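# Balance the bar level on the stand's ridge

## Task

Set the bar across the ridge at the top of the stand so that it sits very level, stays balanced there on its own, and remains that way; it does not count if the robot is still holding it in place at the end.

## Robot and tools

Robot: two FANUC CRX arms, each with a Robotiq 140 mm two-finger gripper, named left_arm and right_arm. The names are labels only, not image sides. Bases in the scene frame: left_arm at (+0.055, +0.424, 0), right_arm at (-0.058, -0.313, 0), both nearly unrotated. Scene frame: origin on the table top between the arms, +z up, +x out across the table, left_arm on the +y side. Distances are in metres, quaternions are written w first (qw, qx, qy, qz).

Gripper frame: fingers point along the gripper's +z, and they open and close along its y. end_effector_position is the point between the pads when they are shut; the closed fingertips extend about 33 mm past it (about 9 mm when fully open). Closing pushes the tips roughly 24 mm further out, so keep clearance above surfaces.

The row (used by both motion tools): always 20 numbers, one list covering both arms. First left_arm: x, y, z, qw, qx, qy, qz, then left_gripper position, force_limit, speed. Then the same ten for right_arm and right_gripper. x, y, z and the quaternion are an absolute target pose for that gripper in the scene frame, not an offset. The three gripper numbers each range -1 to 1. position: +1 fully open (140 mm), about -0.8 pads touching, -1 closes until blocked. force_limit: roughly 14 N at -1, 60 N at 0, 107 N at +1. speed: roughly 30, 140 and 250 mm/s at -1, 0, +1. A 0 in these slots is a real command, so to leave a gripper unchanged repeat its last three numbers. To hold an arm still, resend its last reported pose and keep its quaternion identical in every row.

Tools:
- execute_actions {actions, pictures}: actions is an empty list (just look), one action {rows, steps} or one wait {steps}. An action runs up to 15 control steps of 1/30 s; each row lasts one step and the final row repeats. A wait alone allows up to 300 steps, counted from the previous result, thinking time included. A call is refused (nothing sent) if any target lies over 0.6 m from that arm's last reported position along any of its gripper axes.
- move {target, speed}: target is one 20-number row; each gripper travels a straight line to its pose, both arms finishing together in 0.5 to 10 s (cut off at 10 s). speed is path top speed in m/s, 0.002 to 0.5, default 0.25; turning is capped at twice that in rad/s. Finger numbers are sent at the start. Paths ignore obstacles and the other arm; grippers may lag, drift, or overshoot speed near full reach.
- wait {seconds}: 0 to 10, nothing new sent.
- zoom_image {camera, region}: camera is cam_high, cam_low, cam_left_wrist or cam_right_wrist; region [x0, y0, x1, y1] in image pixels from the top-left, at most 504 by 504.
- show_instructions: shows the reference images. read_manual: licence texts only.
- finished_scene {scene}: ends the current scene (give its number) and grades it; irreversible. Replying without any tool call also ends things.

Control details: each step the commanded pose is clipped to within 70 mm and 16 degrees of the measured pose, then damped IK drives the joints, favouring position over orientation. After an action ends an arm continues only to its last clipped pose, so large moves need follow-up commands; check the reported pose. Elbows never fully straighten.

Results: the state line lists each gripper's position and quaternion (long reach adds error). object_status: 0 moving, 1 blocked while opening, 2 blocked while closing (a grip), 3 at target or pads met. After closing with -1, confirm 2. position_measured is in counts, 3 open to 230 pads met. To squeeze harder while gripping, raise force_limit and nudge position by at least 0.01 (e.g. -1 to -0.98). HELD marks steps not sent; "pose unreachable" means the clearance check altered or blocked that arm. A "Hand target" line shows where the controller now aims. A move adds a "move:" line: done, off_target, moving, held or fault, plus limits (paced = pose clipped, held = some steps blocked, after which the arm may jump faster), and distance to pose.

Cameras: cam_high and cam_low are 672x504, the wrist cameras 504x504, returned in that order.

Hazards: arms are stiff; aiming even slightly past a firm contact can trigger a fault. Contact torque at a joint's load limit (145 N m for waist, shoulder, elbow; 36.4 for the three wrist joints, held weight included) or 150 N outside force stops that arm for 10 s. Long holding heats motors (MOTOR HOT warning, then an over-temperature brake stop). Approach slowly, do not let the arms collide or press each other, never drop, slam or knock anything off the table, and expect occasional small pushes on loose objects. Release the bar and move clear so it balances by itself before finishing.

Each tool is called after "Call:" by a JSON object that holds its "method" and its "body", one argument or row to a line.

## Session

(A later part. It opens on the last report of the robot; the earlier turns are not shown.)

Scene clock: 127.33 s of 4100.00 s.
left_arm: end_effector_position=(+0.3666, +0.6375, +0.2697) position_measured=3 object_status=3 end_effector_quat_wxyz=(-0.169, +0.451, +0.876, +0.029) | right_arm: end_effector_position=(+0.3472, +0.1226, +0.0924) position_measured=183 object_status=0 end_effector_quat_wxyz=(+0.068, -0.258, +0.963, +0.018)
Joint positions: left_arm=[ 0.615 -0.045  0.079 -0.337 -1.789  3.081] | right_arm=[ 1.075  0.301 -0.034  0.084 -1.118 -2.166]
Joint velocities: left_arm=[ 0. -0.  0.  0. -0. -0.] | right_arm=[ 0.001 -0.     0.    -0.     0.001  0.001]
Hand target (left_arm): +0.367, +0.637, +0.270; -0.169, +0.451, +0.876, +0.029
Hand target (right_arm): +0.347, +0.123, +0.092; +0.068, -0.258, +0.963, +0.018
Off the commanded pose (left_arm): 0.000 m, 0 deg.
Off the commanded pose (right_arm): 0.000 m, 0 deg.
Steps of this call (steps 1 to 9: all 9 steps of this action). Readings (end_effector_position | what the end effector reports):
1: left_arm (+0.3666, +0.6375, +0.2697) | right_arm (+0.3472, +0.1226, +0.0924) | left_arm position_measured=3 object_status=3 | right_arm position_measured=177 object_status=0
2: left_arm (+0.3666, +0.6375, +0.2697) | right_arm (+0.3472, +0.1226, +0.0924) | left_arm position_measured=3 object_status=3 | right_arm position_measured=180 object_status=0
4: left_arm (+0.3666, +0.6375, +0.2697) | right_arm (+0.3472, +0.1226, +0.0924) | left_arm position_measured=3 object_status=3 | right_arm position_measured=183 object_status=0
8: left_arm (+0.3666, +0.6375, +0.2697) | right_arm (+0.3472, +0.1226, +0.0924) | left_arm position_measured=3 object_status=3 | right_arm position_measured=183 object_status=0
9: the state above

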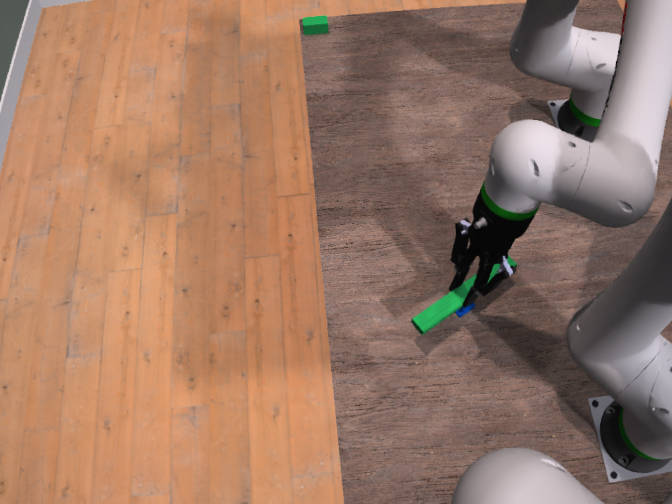

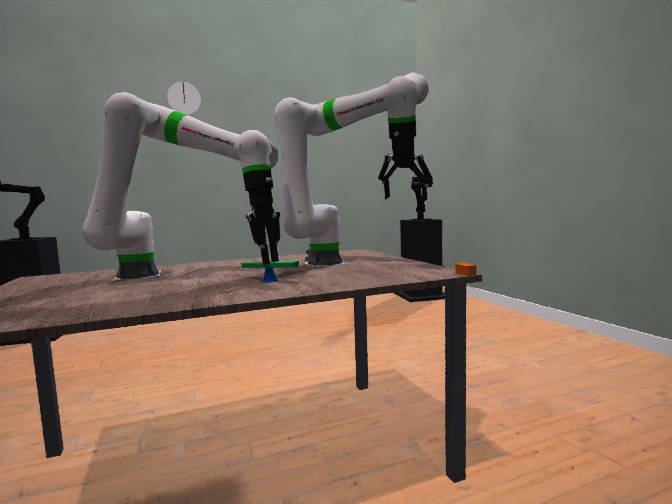

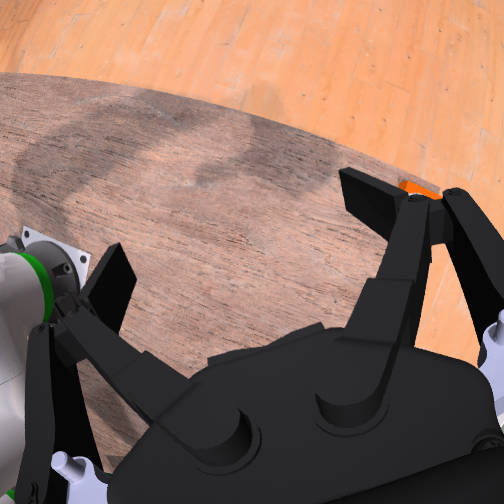

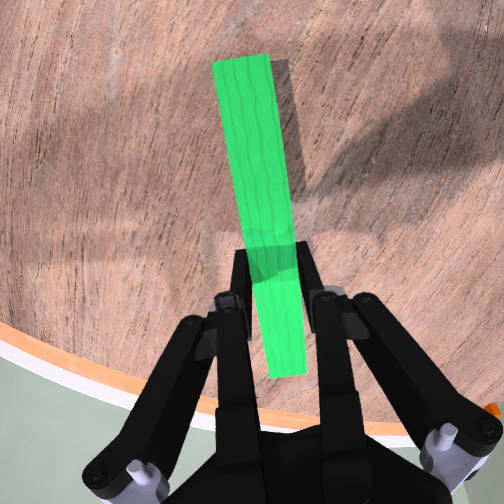

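Call:
{"method": "move", "body": {
  "target": [0.3666,0.6375,0.2697,-0.169,0.451,0.876,0.029,1,0,0,0.3472,0.1226,0.095,0.068,-0.2584,0.9636,0.0182,-0.98,-0.2,-0.3],
  "speed": 0.01
}}

Call:
{"method": "move", "body": {
  "target": [0.3666,0.6375,0.2697,-0.169,0.451,0.876,0.029,1,0,0,0.3523,0.1256,0.0945,0.0343,-0.2588,0.9654,0.0092,-0.98,-0.2,-0.3],
  "speed": 0.03
}}

Call:
{"method": "move", "body": {
  "target": [0.3666,0.6375,0.2697,-0.169,0.451,0.876,0.029,1,0,0,0.3523,0.1256,0.0924,0.0343,-0.2588,0.9654,0.0092,-0.98,-0.2,-0.3],
  "speed": 0.005
}}

Call:
{"method": "zoom_image", "body": {
  "camera": "cam_low",
  "region": [230,240,310,295]
}}

Call:
{"method": "execute_actions", "body": {
  "actions": [
    {"rows":[[0.3666,0.6375,0.2697,-0.169,0.451,0.876,0.029,1,0,0,0.3523,0.1256,0.0924,0.0343,-0.2588,0.9654,0.0092,-0.38,-0.3,-1]],"steps":11}
  ],
  "pictures": false
}}

Call:
{"method": "execute_actions", "body": {
  "actions": [
    {"rows":[[0.3666,0.6375,0.2697,-0.169,0.451,0.876,0.029,1,0,0,0.3523,0.1256,0.0924,0.0343,-0.2588,0.9654,0.0092,-1,-0.7,-0.3]],"steps":9}
  ]
}}

Call:
{"method": "zoom_image", "body": {
  "camera": "cam_low",
  "region": [230,240,310,295]
}}

Scene clock: 138.33 s of 4100.00 s.
left_arm: end_effector_position=(+0.3666, +0.6375, +0.2697) position_measured=3 object_status=3 end_effector_quat_wxyz=(-0.169, +0.451, +0.876, +0.029) | right_arm: end_effector_position=(+0.3472, +0.1226, +0.0950) position_measured=185 object_status=2 end_effector_quat_wxyz=(+0.068, -0.258, +0.963, +0.018)
Joint positions: left_arm=[ 0.615 -0.045  0.079 -0.337 -1.789  3.081] | right_arm=[ 1.075  0.299 -0.03   0.083 -1.124 -2.166]
Joint velocities: left_arm=[-0. -0.  0. -0. -0. -0.] | right_arm=[-0.001 -0.001  0.001 -0.001 -0.001  0.001]
Hand target (left_arm): +0.367, +0.637, +0.270; -0.169, +0.451, +0.876, +0.029
Hand target (right_arm): +0.347, +0.123, +0.095; +0.068, -0.258, +0.963, +0.018
Off the commanded pose (left_arm): 0.000 m, 0 deg.
Off the commanded pose (right_arm): 0.000 m, 0 deg.
After step 90, 7.30 s passed at rest.
move: done

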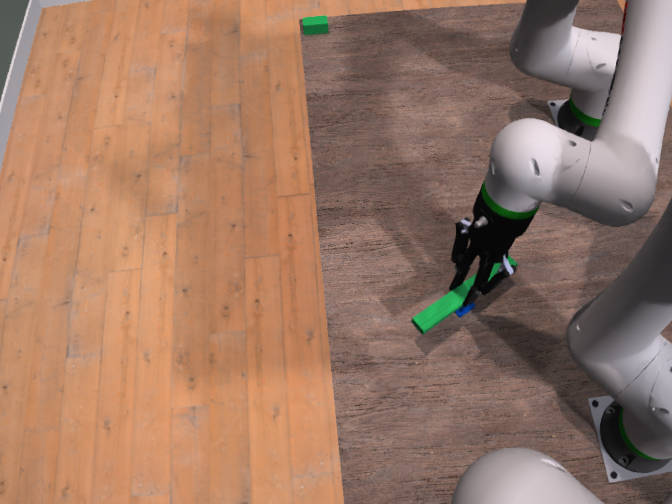

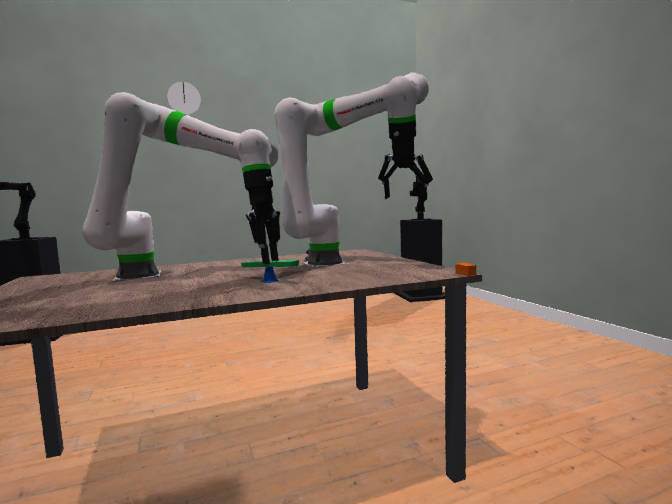

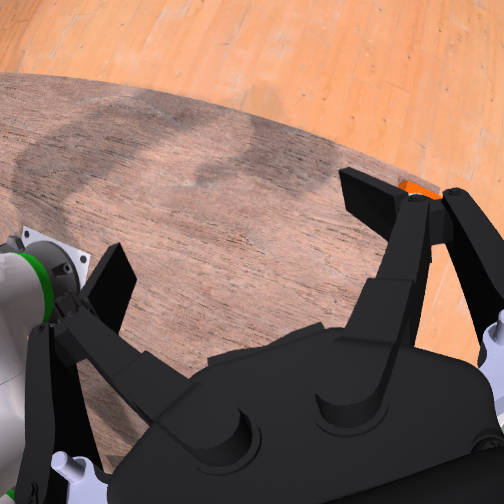

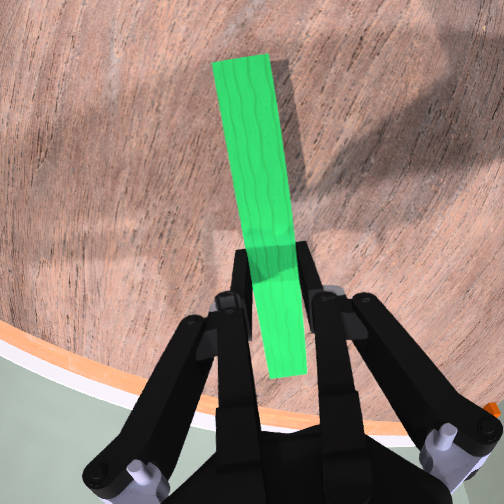

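Scene clock: 139.73 s of 4100.00 s.
left_arm: end_effector_position=(+0.3666, +0.6375, +0.2697) position_measured=3 object_status=3 end_effector_quat_wxyz=(-0.169, +0.451, +0.876, +0.029) | right_arm: end_effector_position=(+0.3522, +0.1257, +0.0946) position_measured=185 object_status=2 end_effector_quat_wxyz=(+0.034, -0.259, +0.965, +0.009)
Joint positions: left_arm=[ 0.615 -0.045  0.079 -0.337 -1.789  3.081] | right_arm=[ 1.046  0.368  0.08   0.039 -1.222 -2.118]
Joint velocities: left_arm=[ 0.     0.001  0.    -0.001 -0.    -0.002] | right_arm=[-0.     0.005  0.006 -0.002 -0.004  0.003]
Hand target (left_arm): +0.367, +0.637, +0.270; -0.169, +0.451, +0.876, +0.029
Hand target (right_arm): +0.352, +0.126, +0.095; +0.034, -0.259, +0.965, +0.009
Off the commanded pose (left_arm): 0.000 m, 0 deg.
Off the commanded pose (right_arm): 0.000 m, 0 deg.
move: done

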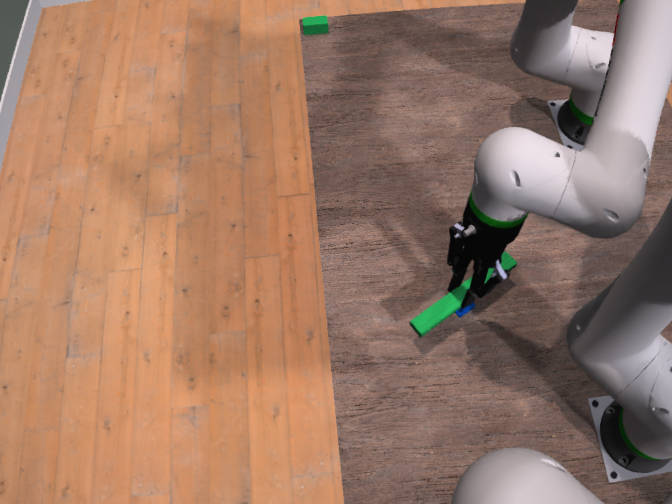

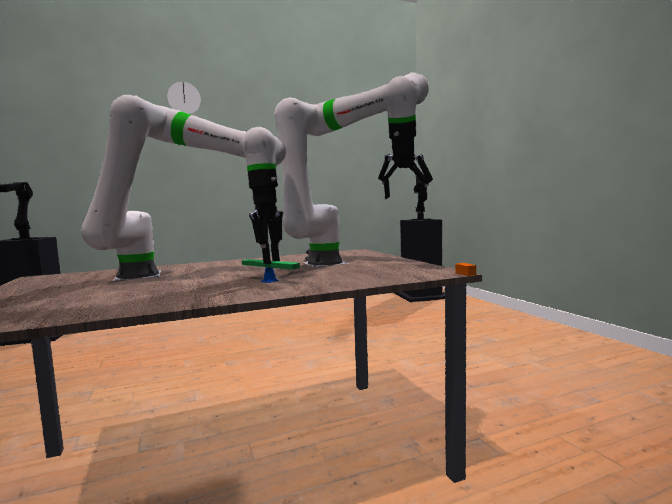

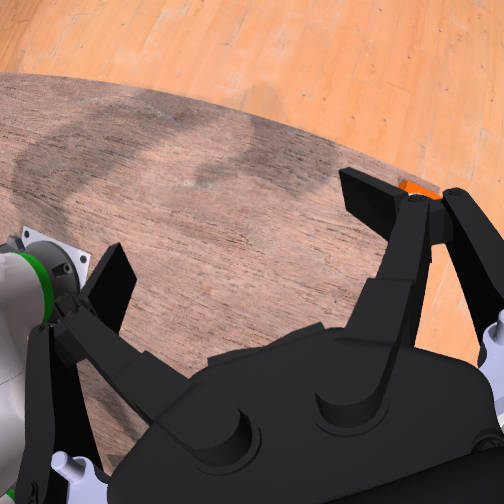

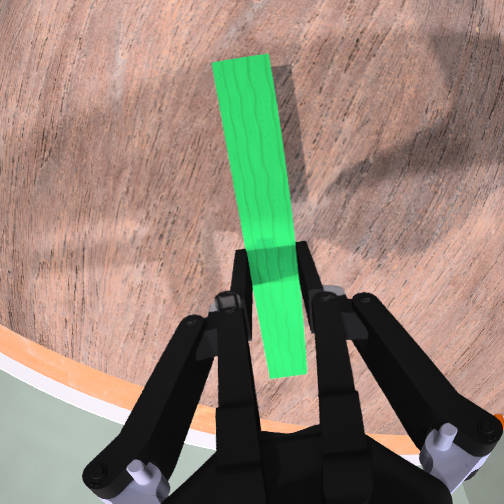

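Scene clock: 140.43 s of 4100.00 s.
left_arm: end_effector_position=(+0.3666, +0.6375, +0.2697) position_measured=3 object_status=3 end_effector_quat_wxyz=(-0.169, +0.451, +0.876, +0.029) | right_arm: end_effector_position=(+0.3523, +0.1256, +0.0924) position_measured=185 object_status=2 end_effector_quat_wxyz=(+0.034, -0.259, +0.965, +0.009)
Joint positions: left_arm=[ 0.615 -0.045  0.079 -0.337 -1.789  3.081] | right_arm=[ 1.046  0.369  0.076  0.038 -1.217 -2.118]
Joint velocities: left_arm=[ 0.    -0.    -0.     0.    -0.001  0.001] | right_arm=[-0.    -0.    -0.    -0.001  0.001 -0.   ]
Hand target (left_arm): +0.367, +0.637, +0.270; -0.169, +0.451, +0.876, +0.029
Hand target (right_arm): +0.352, +0.126, +0.092; +0.034, -0.259, +0.965, +0.009
Off the commanded pose (left_arm): 0.000 m, 0 deg.
Off the commanded pose (right_arm): 0.000 m, 0 deg.
move: done

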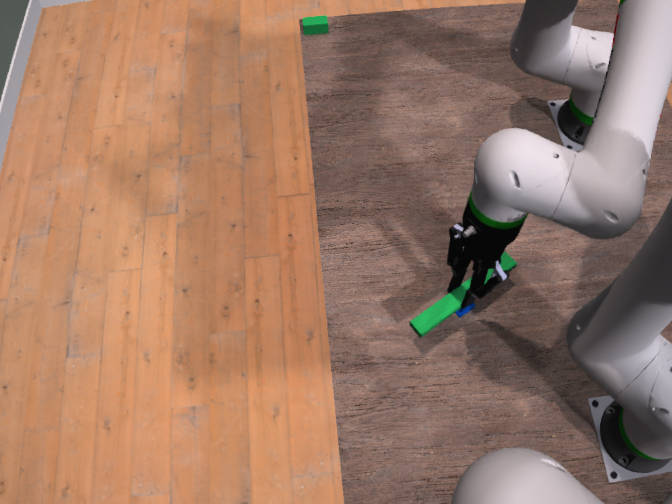

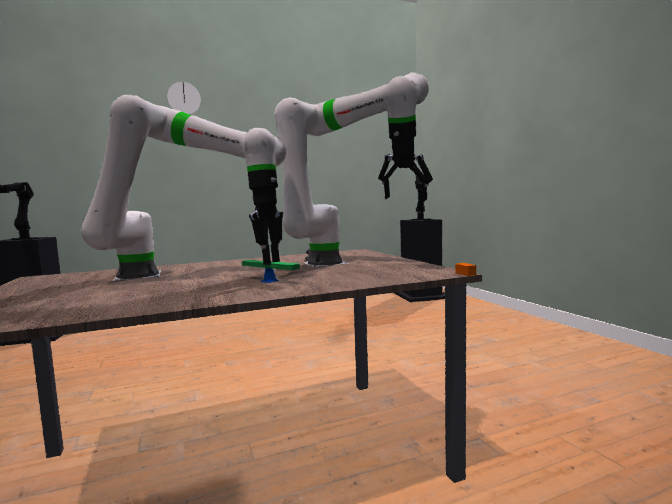

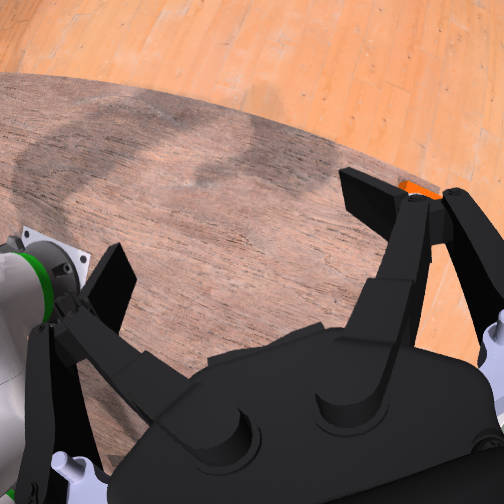

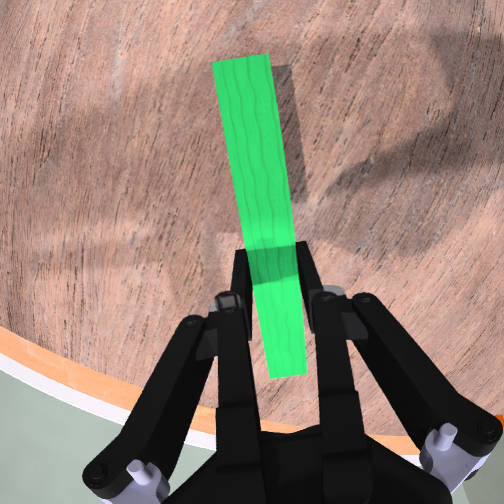

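Region (230, 240, 310, 295) of cam_low's 672x504 image, scaled by 6.300, with more detail than that image has; it fills the top 346 rows of this view, and the rest is white.

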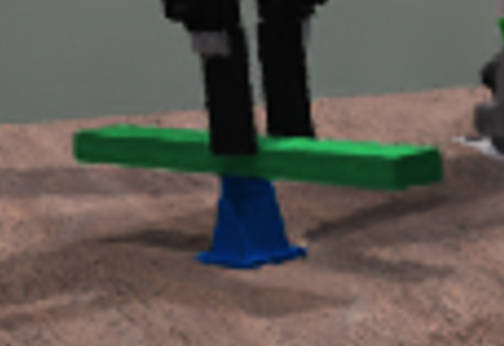

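Scene clock: 140.80 s of 4100.00 s.
left_arm: end_effector_position=(+0.3666, +0.6375, +0.2697) position_measured=3 object_status=3 end_effector_quat_wxyz=(-0.169, +0.451, +0.876, +0.029) | right_arm: end_effector_position=(+0.3523, +0.1256, +0.0924) position_measured=177 object_status=0 end_effector_quat_wxyz=(+0.034, -0.259, +0.965, +0.009)
Joint positions: left_arm=[ 0.615 -0.045  0.079 -0.337 -1.789  3.081] | right_arm=[ 1.046  0.369  0.076  0.039 -1.217 -2.118]
Joint velocities: left_arm=[ 0.     0.001 -0.    -0.001 -0.     0.001] | right_arm=[-0.001  0.    -0.     0.001  0.001  0.   ]
Hand target (left_arm): +0.367, +0.637, +0.270; -0.169, +0.451, +0.876, +0.029
Hand target (right_arm): +0.352, +0.126, +0.092; +0.034, -0.259, +0.965, +0.009
Off the commanded pose (left_arm): 0.000 m, 0 deg.
Off the commanded pose (right_arm): 0.000 m, 0 deg.
Steps of this call (steps 1 to 11: all 11 steps of this action). Readings (end_effector_position | what the end effector reports):
1: left_arm (+0.3666, +0.6375, +0.2697) | right_arm (+0.3523, +0.1256, +0.0924) | left_arm position_measured=3 object_status=3 | right_arm position_measured=185 object_status=0
2: left_arm (+0.3666, +0.6375, +0.2697) | right_arm (+0.3523, +0.1256, +0.0924) | left_arm position_measured=3 object_status=3 | right_arm position_measured=185 object_status=0
4: left_arm (+0.3666, +0.6375, +0.2697) | right_arm (+0.3523, +0.1256, +0.0924) | left_arm position_measured=3 object_status=3 | right_arm position_measured=181 object_status=0
8: left_arm (+0.3666, +0.6375, +0.2697) | right_arm (+0.3523, +0.1256, +0.0924) | left_arm position_measured=3 object_status=3 | right_arm position_measured=177 object_status=0
11: the state above

Scene clock: 141.10 s of 4100.00 s.
left_arm: end_effector_position=(+0.3666, +0.6375, +0.2697) position_measured=3 object_status=3 end_effector_quat_wxyz=(-0.169, +0.451, +0.876, +0.029) | right_arm: end_effector_position=(+0.3523, +0.1256, +0.0924) position_measured=183 object_status=0 end_effector_quat_wxyz=(+0.034, -0.259, +0.965, +0.009)
Joint positions: left_arm=[ 0.615 -0.045  0.079 -0.337 -1.789  3.081] | right_arm=[ 1.046  0.369  0.076  0.039 -1.217 -2.118]
Joint velocities: left_arm=[ 0.    -0.    -0.     0.     0.     0.001] | right_arm=[ 0.001 -0.001 -0.     0.    -0.     0.001]
Hand target (left_arm): +0.367, +0.637, +0.270; -0.169, +0.451, +0.876, +0.029
Hand target (right_arm): +0.352, +0.126, +0.092; +0.034, -0.259, +0.965, +0.009
Off the commanded pose (left_arm): 0.000 m, 0 deg.
Off the commanded pose (right_arm): 0.000 m, 0 deg.
Steps of this call (steps 1 to 9: all 9 steps of this action). Readings (end_effector_position | what the end effector reports):
1: left_arm (+0.3666, +0.6375, +0.2697) | right_arm (+0.3523, +0.1256, +0.0924) | left_arm position_measured=3 object_status=3 | right_arm position_measured=177 object_status=0
2: left_arm (+0.3666, +0.6375, +0.2697) | right_arm (+0.3523, +0.1256, +0.0924) | left_arm position_measured=3 object_status=3 | right_arm position_measured=180 object_status=0
4: left_arm (+0.3666, +0.6375, +0.2697) | right_arm (+0.3523, +0.1256, +0.0924) | left_arm position_measured=3 object_status=3 | right_arm position_measured=183 object_status=0
8: left_arm (+0.3666, +0.6375, +0.2697) | right_arm (+0.3523, +0.1256, +0.0924) | left_arm position_measured=3 object_status=3 | right_arm position_measured=183 object_status=0
9: the state above

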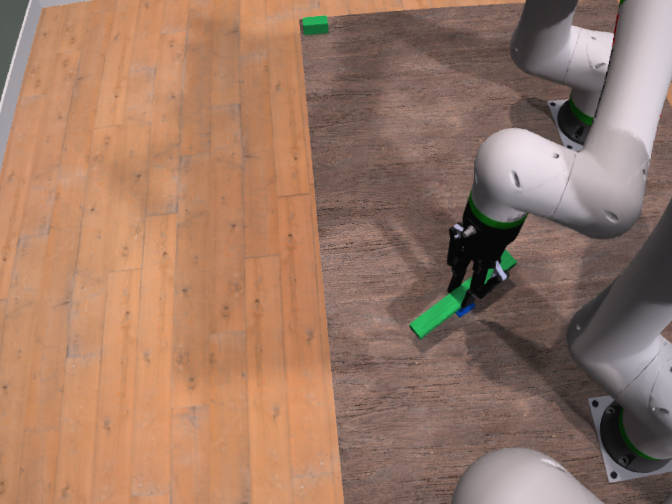

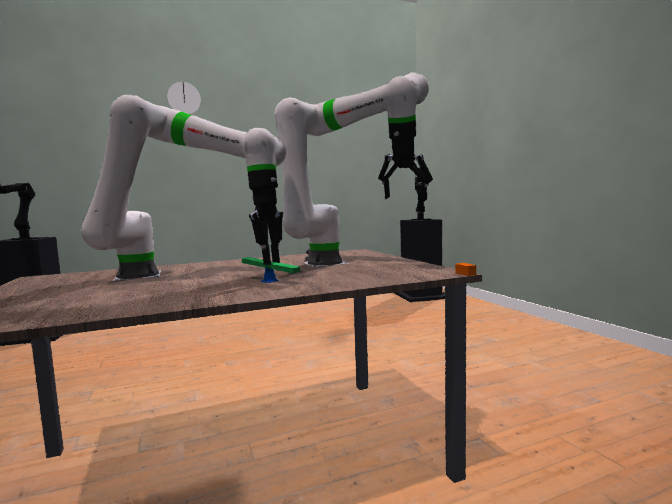

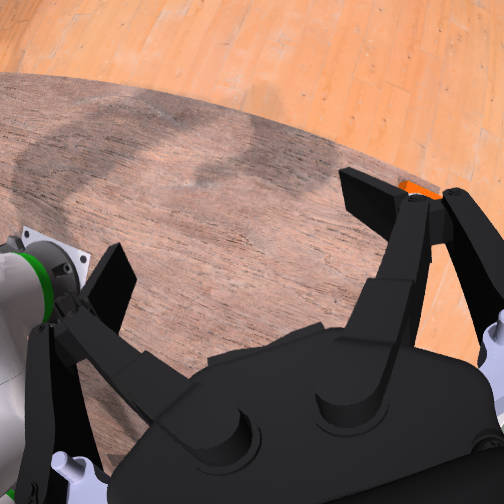

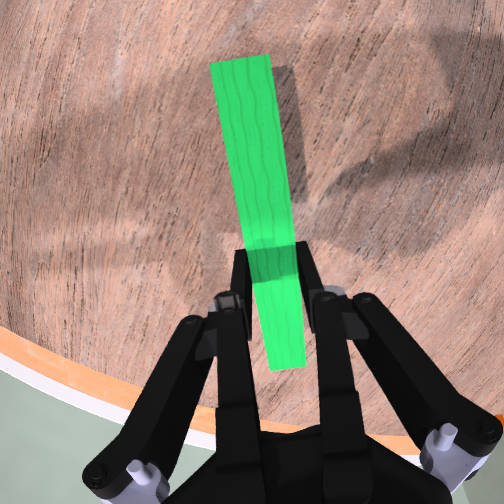

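Region (230, 240, 310, 295) of cam_low's 672x504 image, scaled by 6.300, with more detail than that image has; it fills the top 346 rows of this view, and the rest is white.

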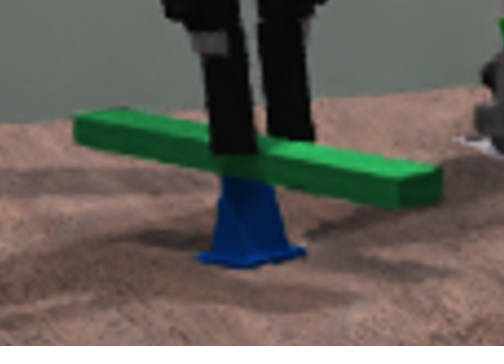

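Call:
{"method": "move", "body": {
  "target": [0.3666,0.6375,0.2697,-0.169,0.451,0.876,0.029,1,0,0,0.3523,0.1256,0.095,0.0343,-0.2588,0.9654,0.0092,-0.98,-0.2,-0.3],
  "speed": 0.01
}}

Call:
{"method": "move", "body": {
  "target": [0.3666,0.6375,0.2697,-0.169,0.451,0.876,0.029,1,0,0,0.3479,0.123,0.0945,0.0753,-0.2582,0.9631,0.0202,-0.98,-0.2,-0.3],
  "speed": 0.03
}}

Call:
{"method": "move", "body": {
  "target": [0.3666,0.6375,0.2697,-0.169,0.451,0.876,0.029,1,0,0,0.3479,0.123,0.0924,0.0753,-0.2582,0.9631,0.0202,-0.98,-0.2,-0.3],
  "speed": 0.005
}}

Call:
{"method": "zoom_image", "body": {
  "camera": "cam_low",
  "region": [230,240,310,295]
}}

Call:
{"method": "execute_actions", "body": {
  "actions": [
    {"rows":[[0.3666,0.6375,0.2697,-0.169,0.451,0.876,0.029,1,0,0,0.3479,0.123,0.0924,0.0753,-0.2582,0.9631,0.0202,-0.38,-0.3,-1]],"steps":9}
  ],
  "pictures": false
}}

Call:
{"method": "execute_actions", "body": {
  "actions": [
    {"rows":[[0.3666,0.6375,0.2697,-0.169,0.451,0.876,0.029,1,0,0,0.3479,0.123,0.0924,0.0753,-0.2582,0.9631,0.0202,-1,-0.7,-0.3]],"steps":9}
  ]
}}

Call:
{"method": "zoom_image", "body": {
  "camera": "cam_low",
  "region": [230,240,310,295]
}}

Scene clock: 149.37 s of 4100.00 s.
left_arm: end_effector_position=(+0.3666, +0.6375, +0.2697) position_measured=3 object_status=3 end_effector_quat_wxyz=(-0.169, +0.451, +0.876, +0.029) | right_arm: end_effector_position=(+0.3523, +0.1256, +0.0950) position_measured=185 object_status=2 end_effector_quat_wxyz=(+0.034, -0.259, +0.965, +0.009)
Joint positions: left_arm=[ 0.615 -0.045  0.079 -0.337 -1.789  3.081] | right_arm=[ 1.046  0.368  0.08   0.038 -1.223 -2.118]
Joint velocities: left_arm=[ 0.     0.002  0.     0.    -0.     0.002] | right_arm=[ 0.    -0.     0.     0.    -0.001 -0.   ]
Hand target (left_arm): +0.367, +0.637, +0.270; -0.169, +0.451, +0.876, +0.029
Hand target (right_arm): +0.352, +0.126, +0.095; +0.034, -0.259, +0.965, +0.009
Off the commanded pose (left_arm): 0.000 m, 0 deg.
Off the commanded pose (right_arm): 0.000 m, 0 deg.
After step 90, 4.57 s passed at rest.
move: done

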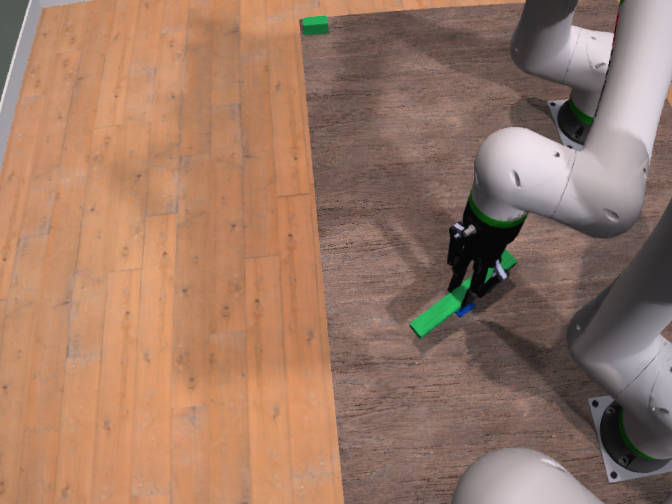

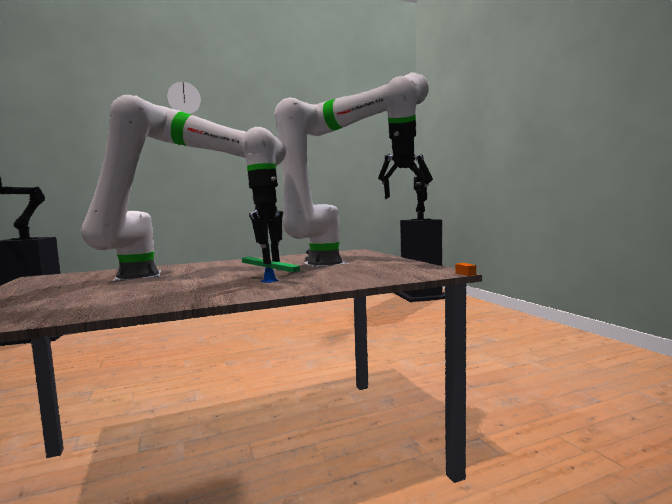

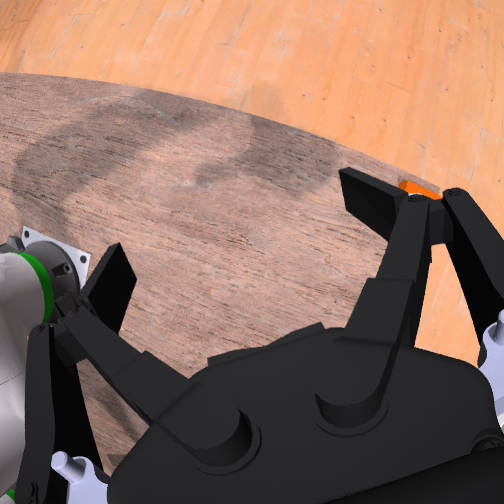

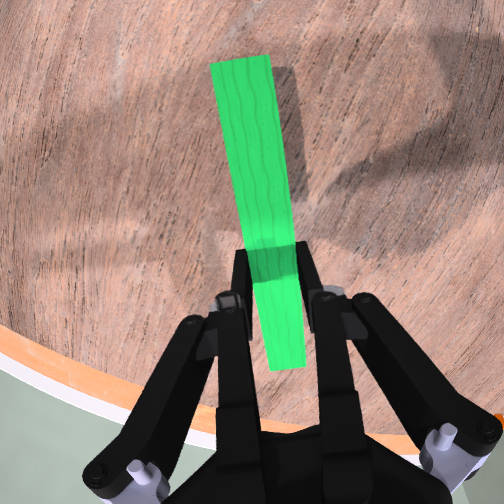

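Scene clock: 151.00 s of 4100.00 s.
left_arm: end_effector_position=(+0.3666, +0.6375, +0.2697) position_measured=3 object_status=3 end_effector_quat_wxyz=(-0.169, +0.451, +0.876, +0.029) | right_arm: end_effector_position=(+0.3480, +0.1229, +0.0943) position_measured=185 object_status=2 end_effector_quat_wxyz=(+0.075, -0.258, +0.963, +0.020)
Joint positions: left_arm=[ 0.615 -0.045  0.079 -0.337 -1.789  3.081] | right_arm=[ 1.079  0.29  -0.049  0.094 -1.102 -2.176]
Joint velocities: left_arm=[-0.     0.001  0.     0.     0.     0.002] | right_arm=[ 0.003 -0.003 -0.005  0.003  0.005 -0.003]
Hand target (left_arm): +0.367, +0.637, +0.270; -0.169, +0.451, +0.876, +0.029
Hand target (right_arm): +0.348, +0.123, +0.094; +0.075, -0.258, +0.963, +0.020
Off the commanded pose (left_arm): 0.000 m, 0 deg.
Off the commanded pose (right_arm): 0.000 m, 0 deg.
move: done

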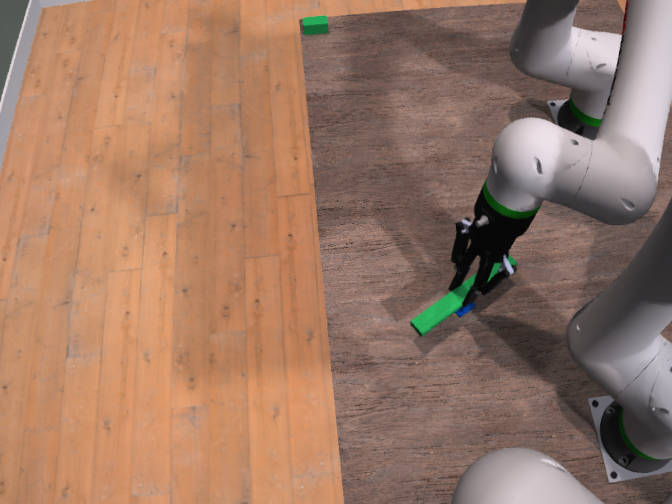

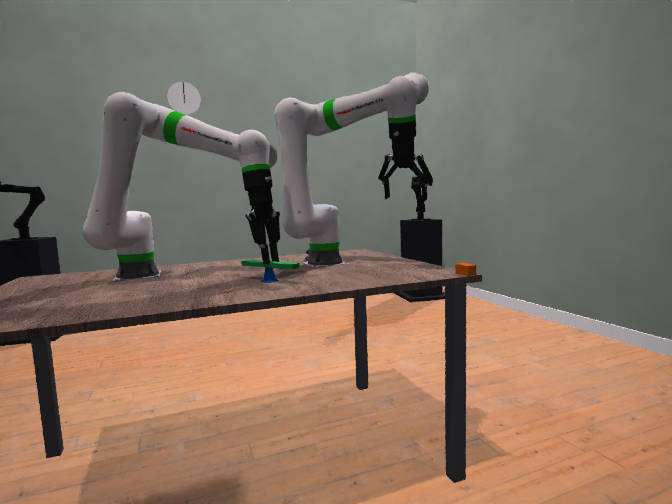

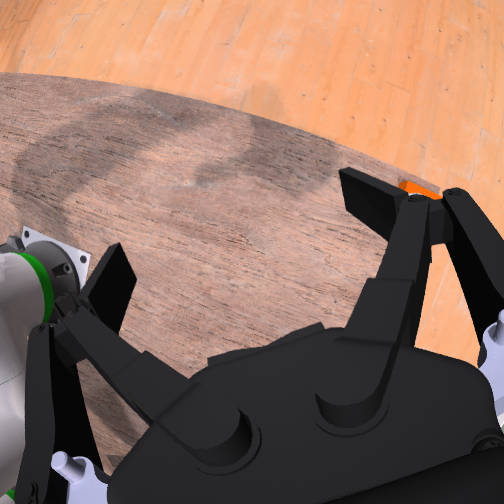

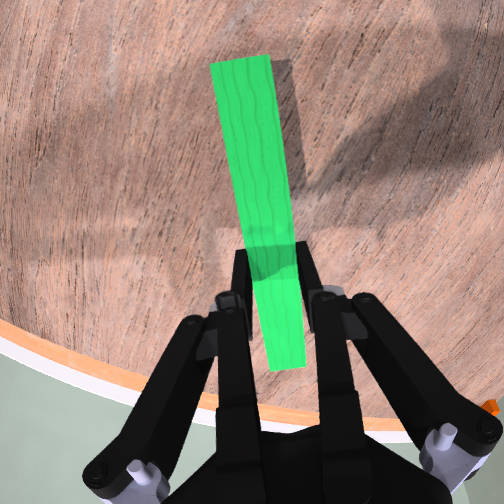

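Scene clock: 151.70 s of 4100.00 s.
left_arm: end_effector_position=(+0.3666, +0.6375, +0.2697) position_measured=3 object_status=3 end_effector_quat_wxyz=(-0.169, +0.451, +0.876, +0.029) | right_arm: end_effector_position=(+0.3480, +0.1230, +0.0926) position_measured=185 object_status=2 end_effector_quat_wxyz=(+0.075, -0.258, +0.963, +0.020)
Joint positions: left_arm=[ 0.615 -0.045  0.079 -0.337 -1.789  3.081] | right_arm=[ 1.079  0.291 -0.052  0.094 -1.098 -2.176]
Joint velocities: left_arm=[-0.    -0.001  0.     0.     0.001 -0.001] | right_arm=[ 0.001  0.001 -0.001  0.     0.     0.001]
Hand target (left_arm): +0.367, +0.637, +0.270; -0.169, +0.451, +0.876, +0.029
Hand target (right_arm): +0.348, +0.123, +0.092; +0.075, -0.258, +0.963, +0.020
Off the commanded pose (left_arm): 0.000 m, 0 deg.
Off the commanded pose (right_arm): 0.000 m, 0 deg.
move: done

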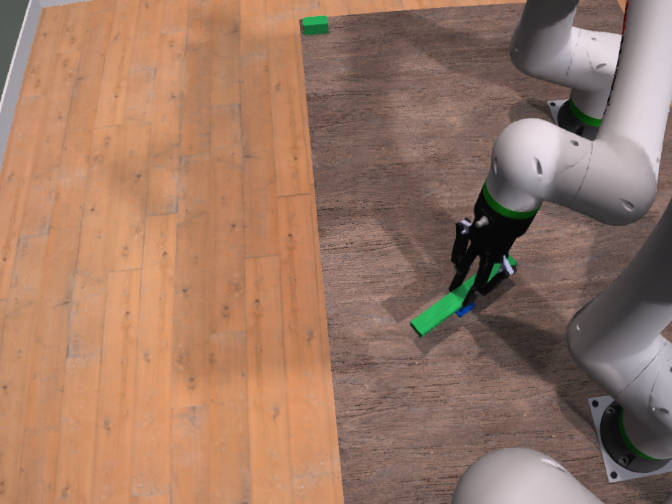

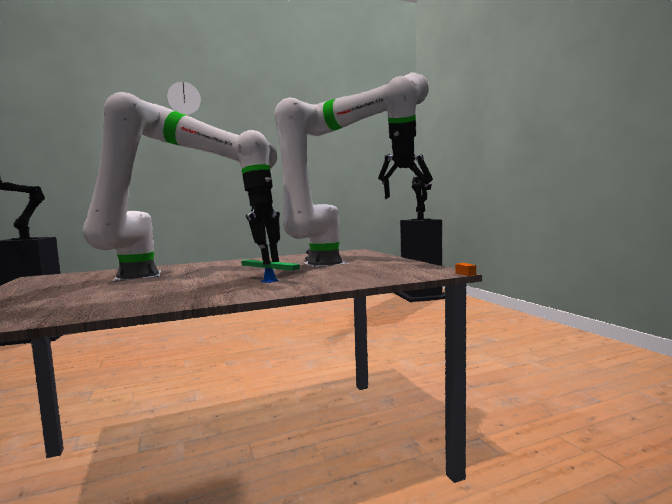

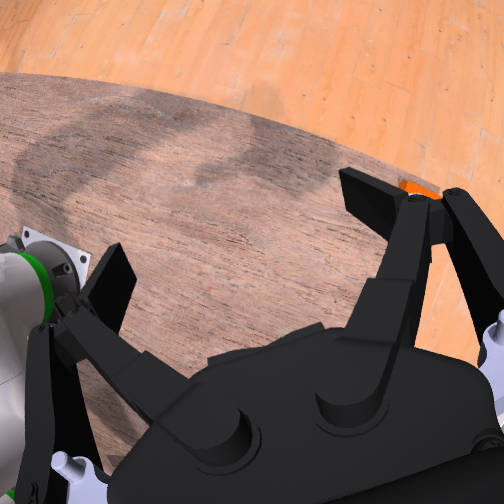

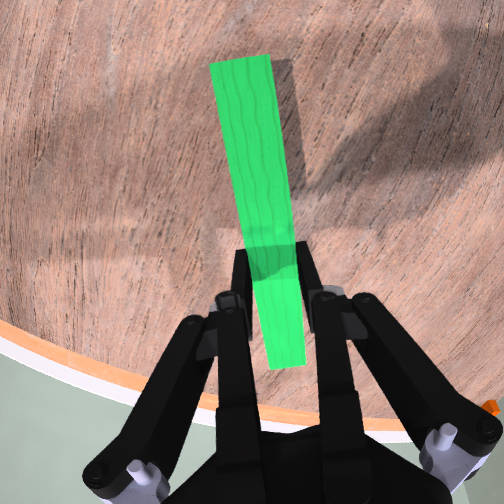

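Region (230, 240, 310, 295) of cam_low's 672x504 image, scaled by 6.300, with more detail than that image has; it fills the top 346 rows of this view, and the rest is white.

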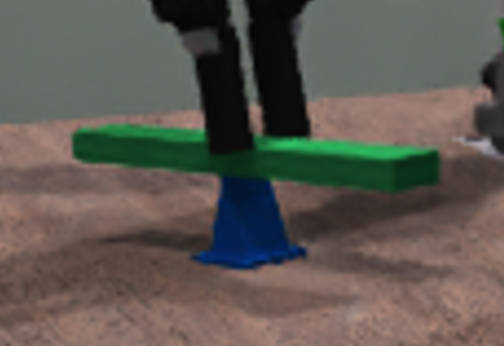

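Scene clock: 152.00 s of 4100.00 s.
left_arm: end_effector_position=(+0.3666, +0.6375, +0.2697) position_measured=3 object_status=3 end_effector_quat_wxyz=(-0.169, +0.451, +0.876, +0.029) | right_arm: end_effector_position=(+0.3479, +0.1229, +0.0921) position_measured=177 object_status=0 end_effector_quat_wxyz=(+0.075, -0.258, +0.963, +0.020)
Joint positions: left_arm=[ 0.615 -0.045  0.079 -0.337 -1.789  3.081] | right_arm=[ 1.079  0.292 -0.052  0.094 -1.098 -2.176]
Joint velocities: left_arm=[ 0.    -0.001  0.    -0.001 -0.     0.   ] | right_arm=[ 0.    -0.     0.     0.     0.001  0.001]
Hand target (left_arm): +0.367, +0.637, +0.270; -0.169, +0.451, +0.876, +0.029
Hand target (right_arm): +0.348, +0.123, +0.092; +0.075, -0.258, +0.963, +0.020
Off the commanded pose (left_arm): 0.000 m, 0 deg.
Off the commanded pose (right_arm): 0.000 m, 0 deg.
Steps of this call (steps 1 to 9: all 9 steps of this action). Readings (end_effector_position | what the end effector reports):
1: left_arm (+0.3666, +0.6375, +0.2697) | right_arm (+0.3480, +0.1230, +0.0925) | left_arm position_measured=3 object_status=3 | right_arm position_measured=185 object_status=0
2: left_arm (+0.3666, +0.6375, +0.2697) | right_arm (+0.3480, +0.1230, +0.0925) | left_arm position_measured=3 object_status=3 | right_arm position_measured=185 object_status=0
4: left_arm (+0.3666, +0.6375, +0.2697) | right_arm (+0.3479, +0.1230, +0.0923) | left_arm position_measured=3 object_status=3 | right_arm position_measured=181 object_status=0
8: left_arm (+0.3666, +0.6375, +0.2697) | right_arm (+0.3479, +0.1229, +0.0921) | left_arm position_measured=3 object_status=3 | right_arm position_measured=177 object_status=0
9: the state above

Scene clock: 152.30 s of 4100.00 s.
left_arm: end_effector_position=(+0.3666, +0.6375, +0.2697) position_measured=3 object_status=3 end_effector_quat_wxyz=(-0.169, +0.451, +0.876, +0.029) | right_arm: end_effector_position=(+0.3478, +0.1229, +0.0921) position_measured=183 object_status=0 end_effector_quat_wxyz=(+0.075, -0.258, +0.963, +0.020)
Joint positions: left_arm=[ 0.615 -0.045  0.079 -0.337 -1.789  3.081] | right_arm=[ 1.079  0.292 -0.052  0.094 -1.098 -2.176]
Joint velocities: left_arm=[-0. -0. -0. -0. -0. -0.] | right_arm=[-0.001  0.    -0.    -0.     0.001 -0.   ]
Hand target (left_arm): +0.367, +0.637, +0.270; -0.169, +0.451, +0.876, +0.029
Hand target (right_arm): +0.348, +0.123, +0.092; +0.075, -0.258, +0.963, +0.020
Off the commanded pose (left_arm): 0.000 m, 0 deg.
Off the commanded pose (right_arm): 0.000 m, 0 deg.
Steps of this call (steps 1 to 9: all 9 steps of this action). Readings (end_effector_position | what the end effector reports):
1: left_arm (+0.3666, +0.6375, +0.2697) | right_arm (+0.3479, +0.1229, +0.0921) | left_arm position_measured=3 object_status=3 | right_arm position_measured=177 object_status=0
2: left_arm (+0.3666, +0.6375, +0.2697) | right_arm (+0.3479, +0.1229, +0.0921) | left_arm position_measured=3 object_status=3 | right_arm position_measured=180 object_status=0
4: left_arm (+0.3666, +0.6375, +0.2697) | right_arm (+0.3479, +0.1229, +0.0921) | left_arm position_measured=3 object_status=3 | right_arm position_measured=183 object_status=0
8: left_arm (+0.3666, +0.6375, +0.2697) | right_arm (+0.3478, +0.1229, +0.0921) | left_arm position_measured=3 object_status=3 | right_arm position_measured=183 object_status=0
9: the state above

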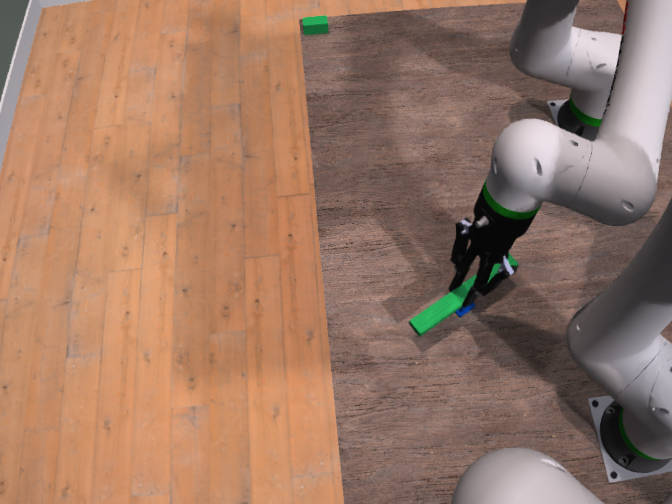

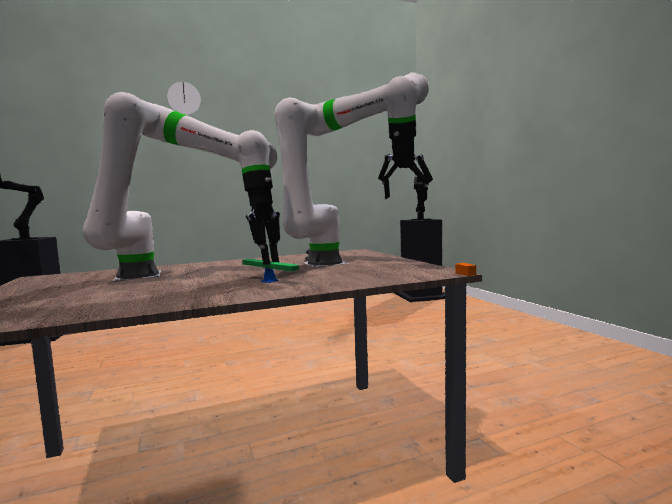

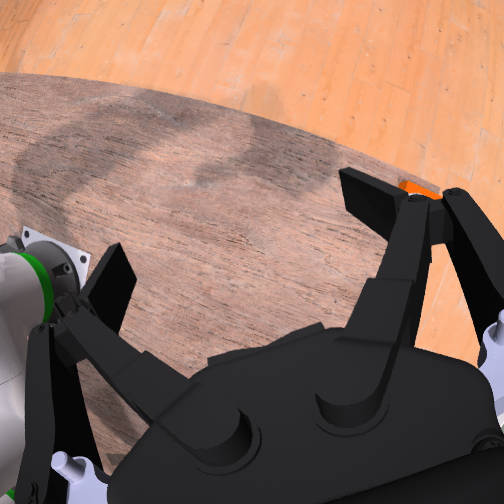

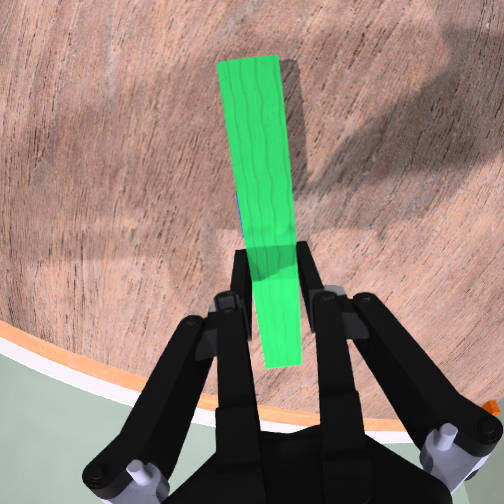

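Region (230, 240, 310, 295) of cam_low's 672x504 image, scaled by 6.300, with more detail than that image has; it fills the top 346 rows of this view, and the rest is white.

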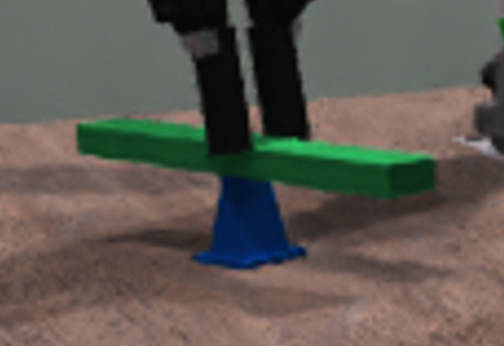

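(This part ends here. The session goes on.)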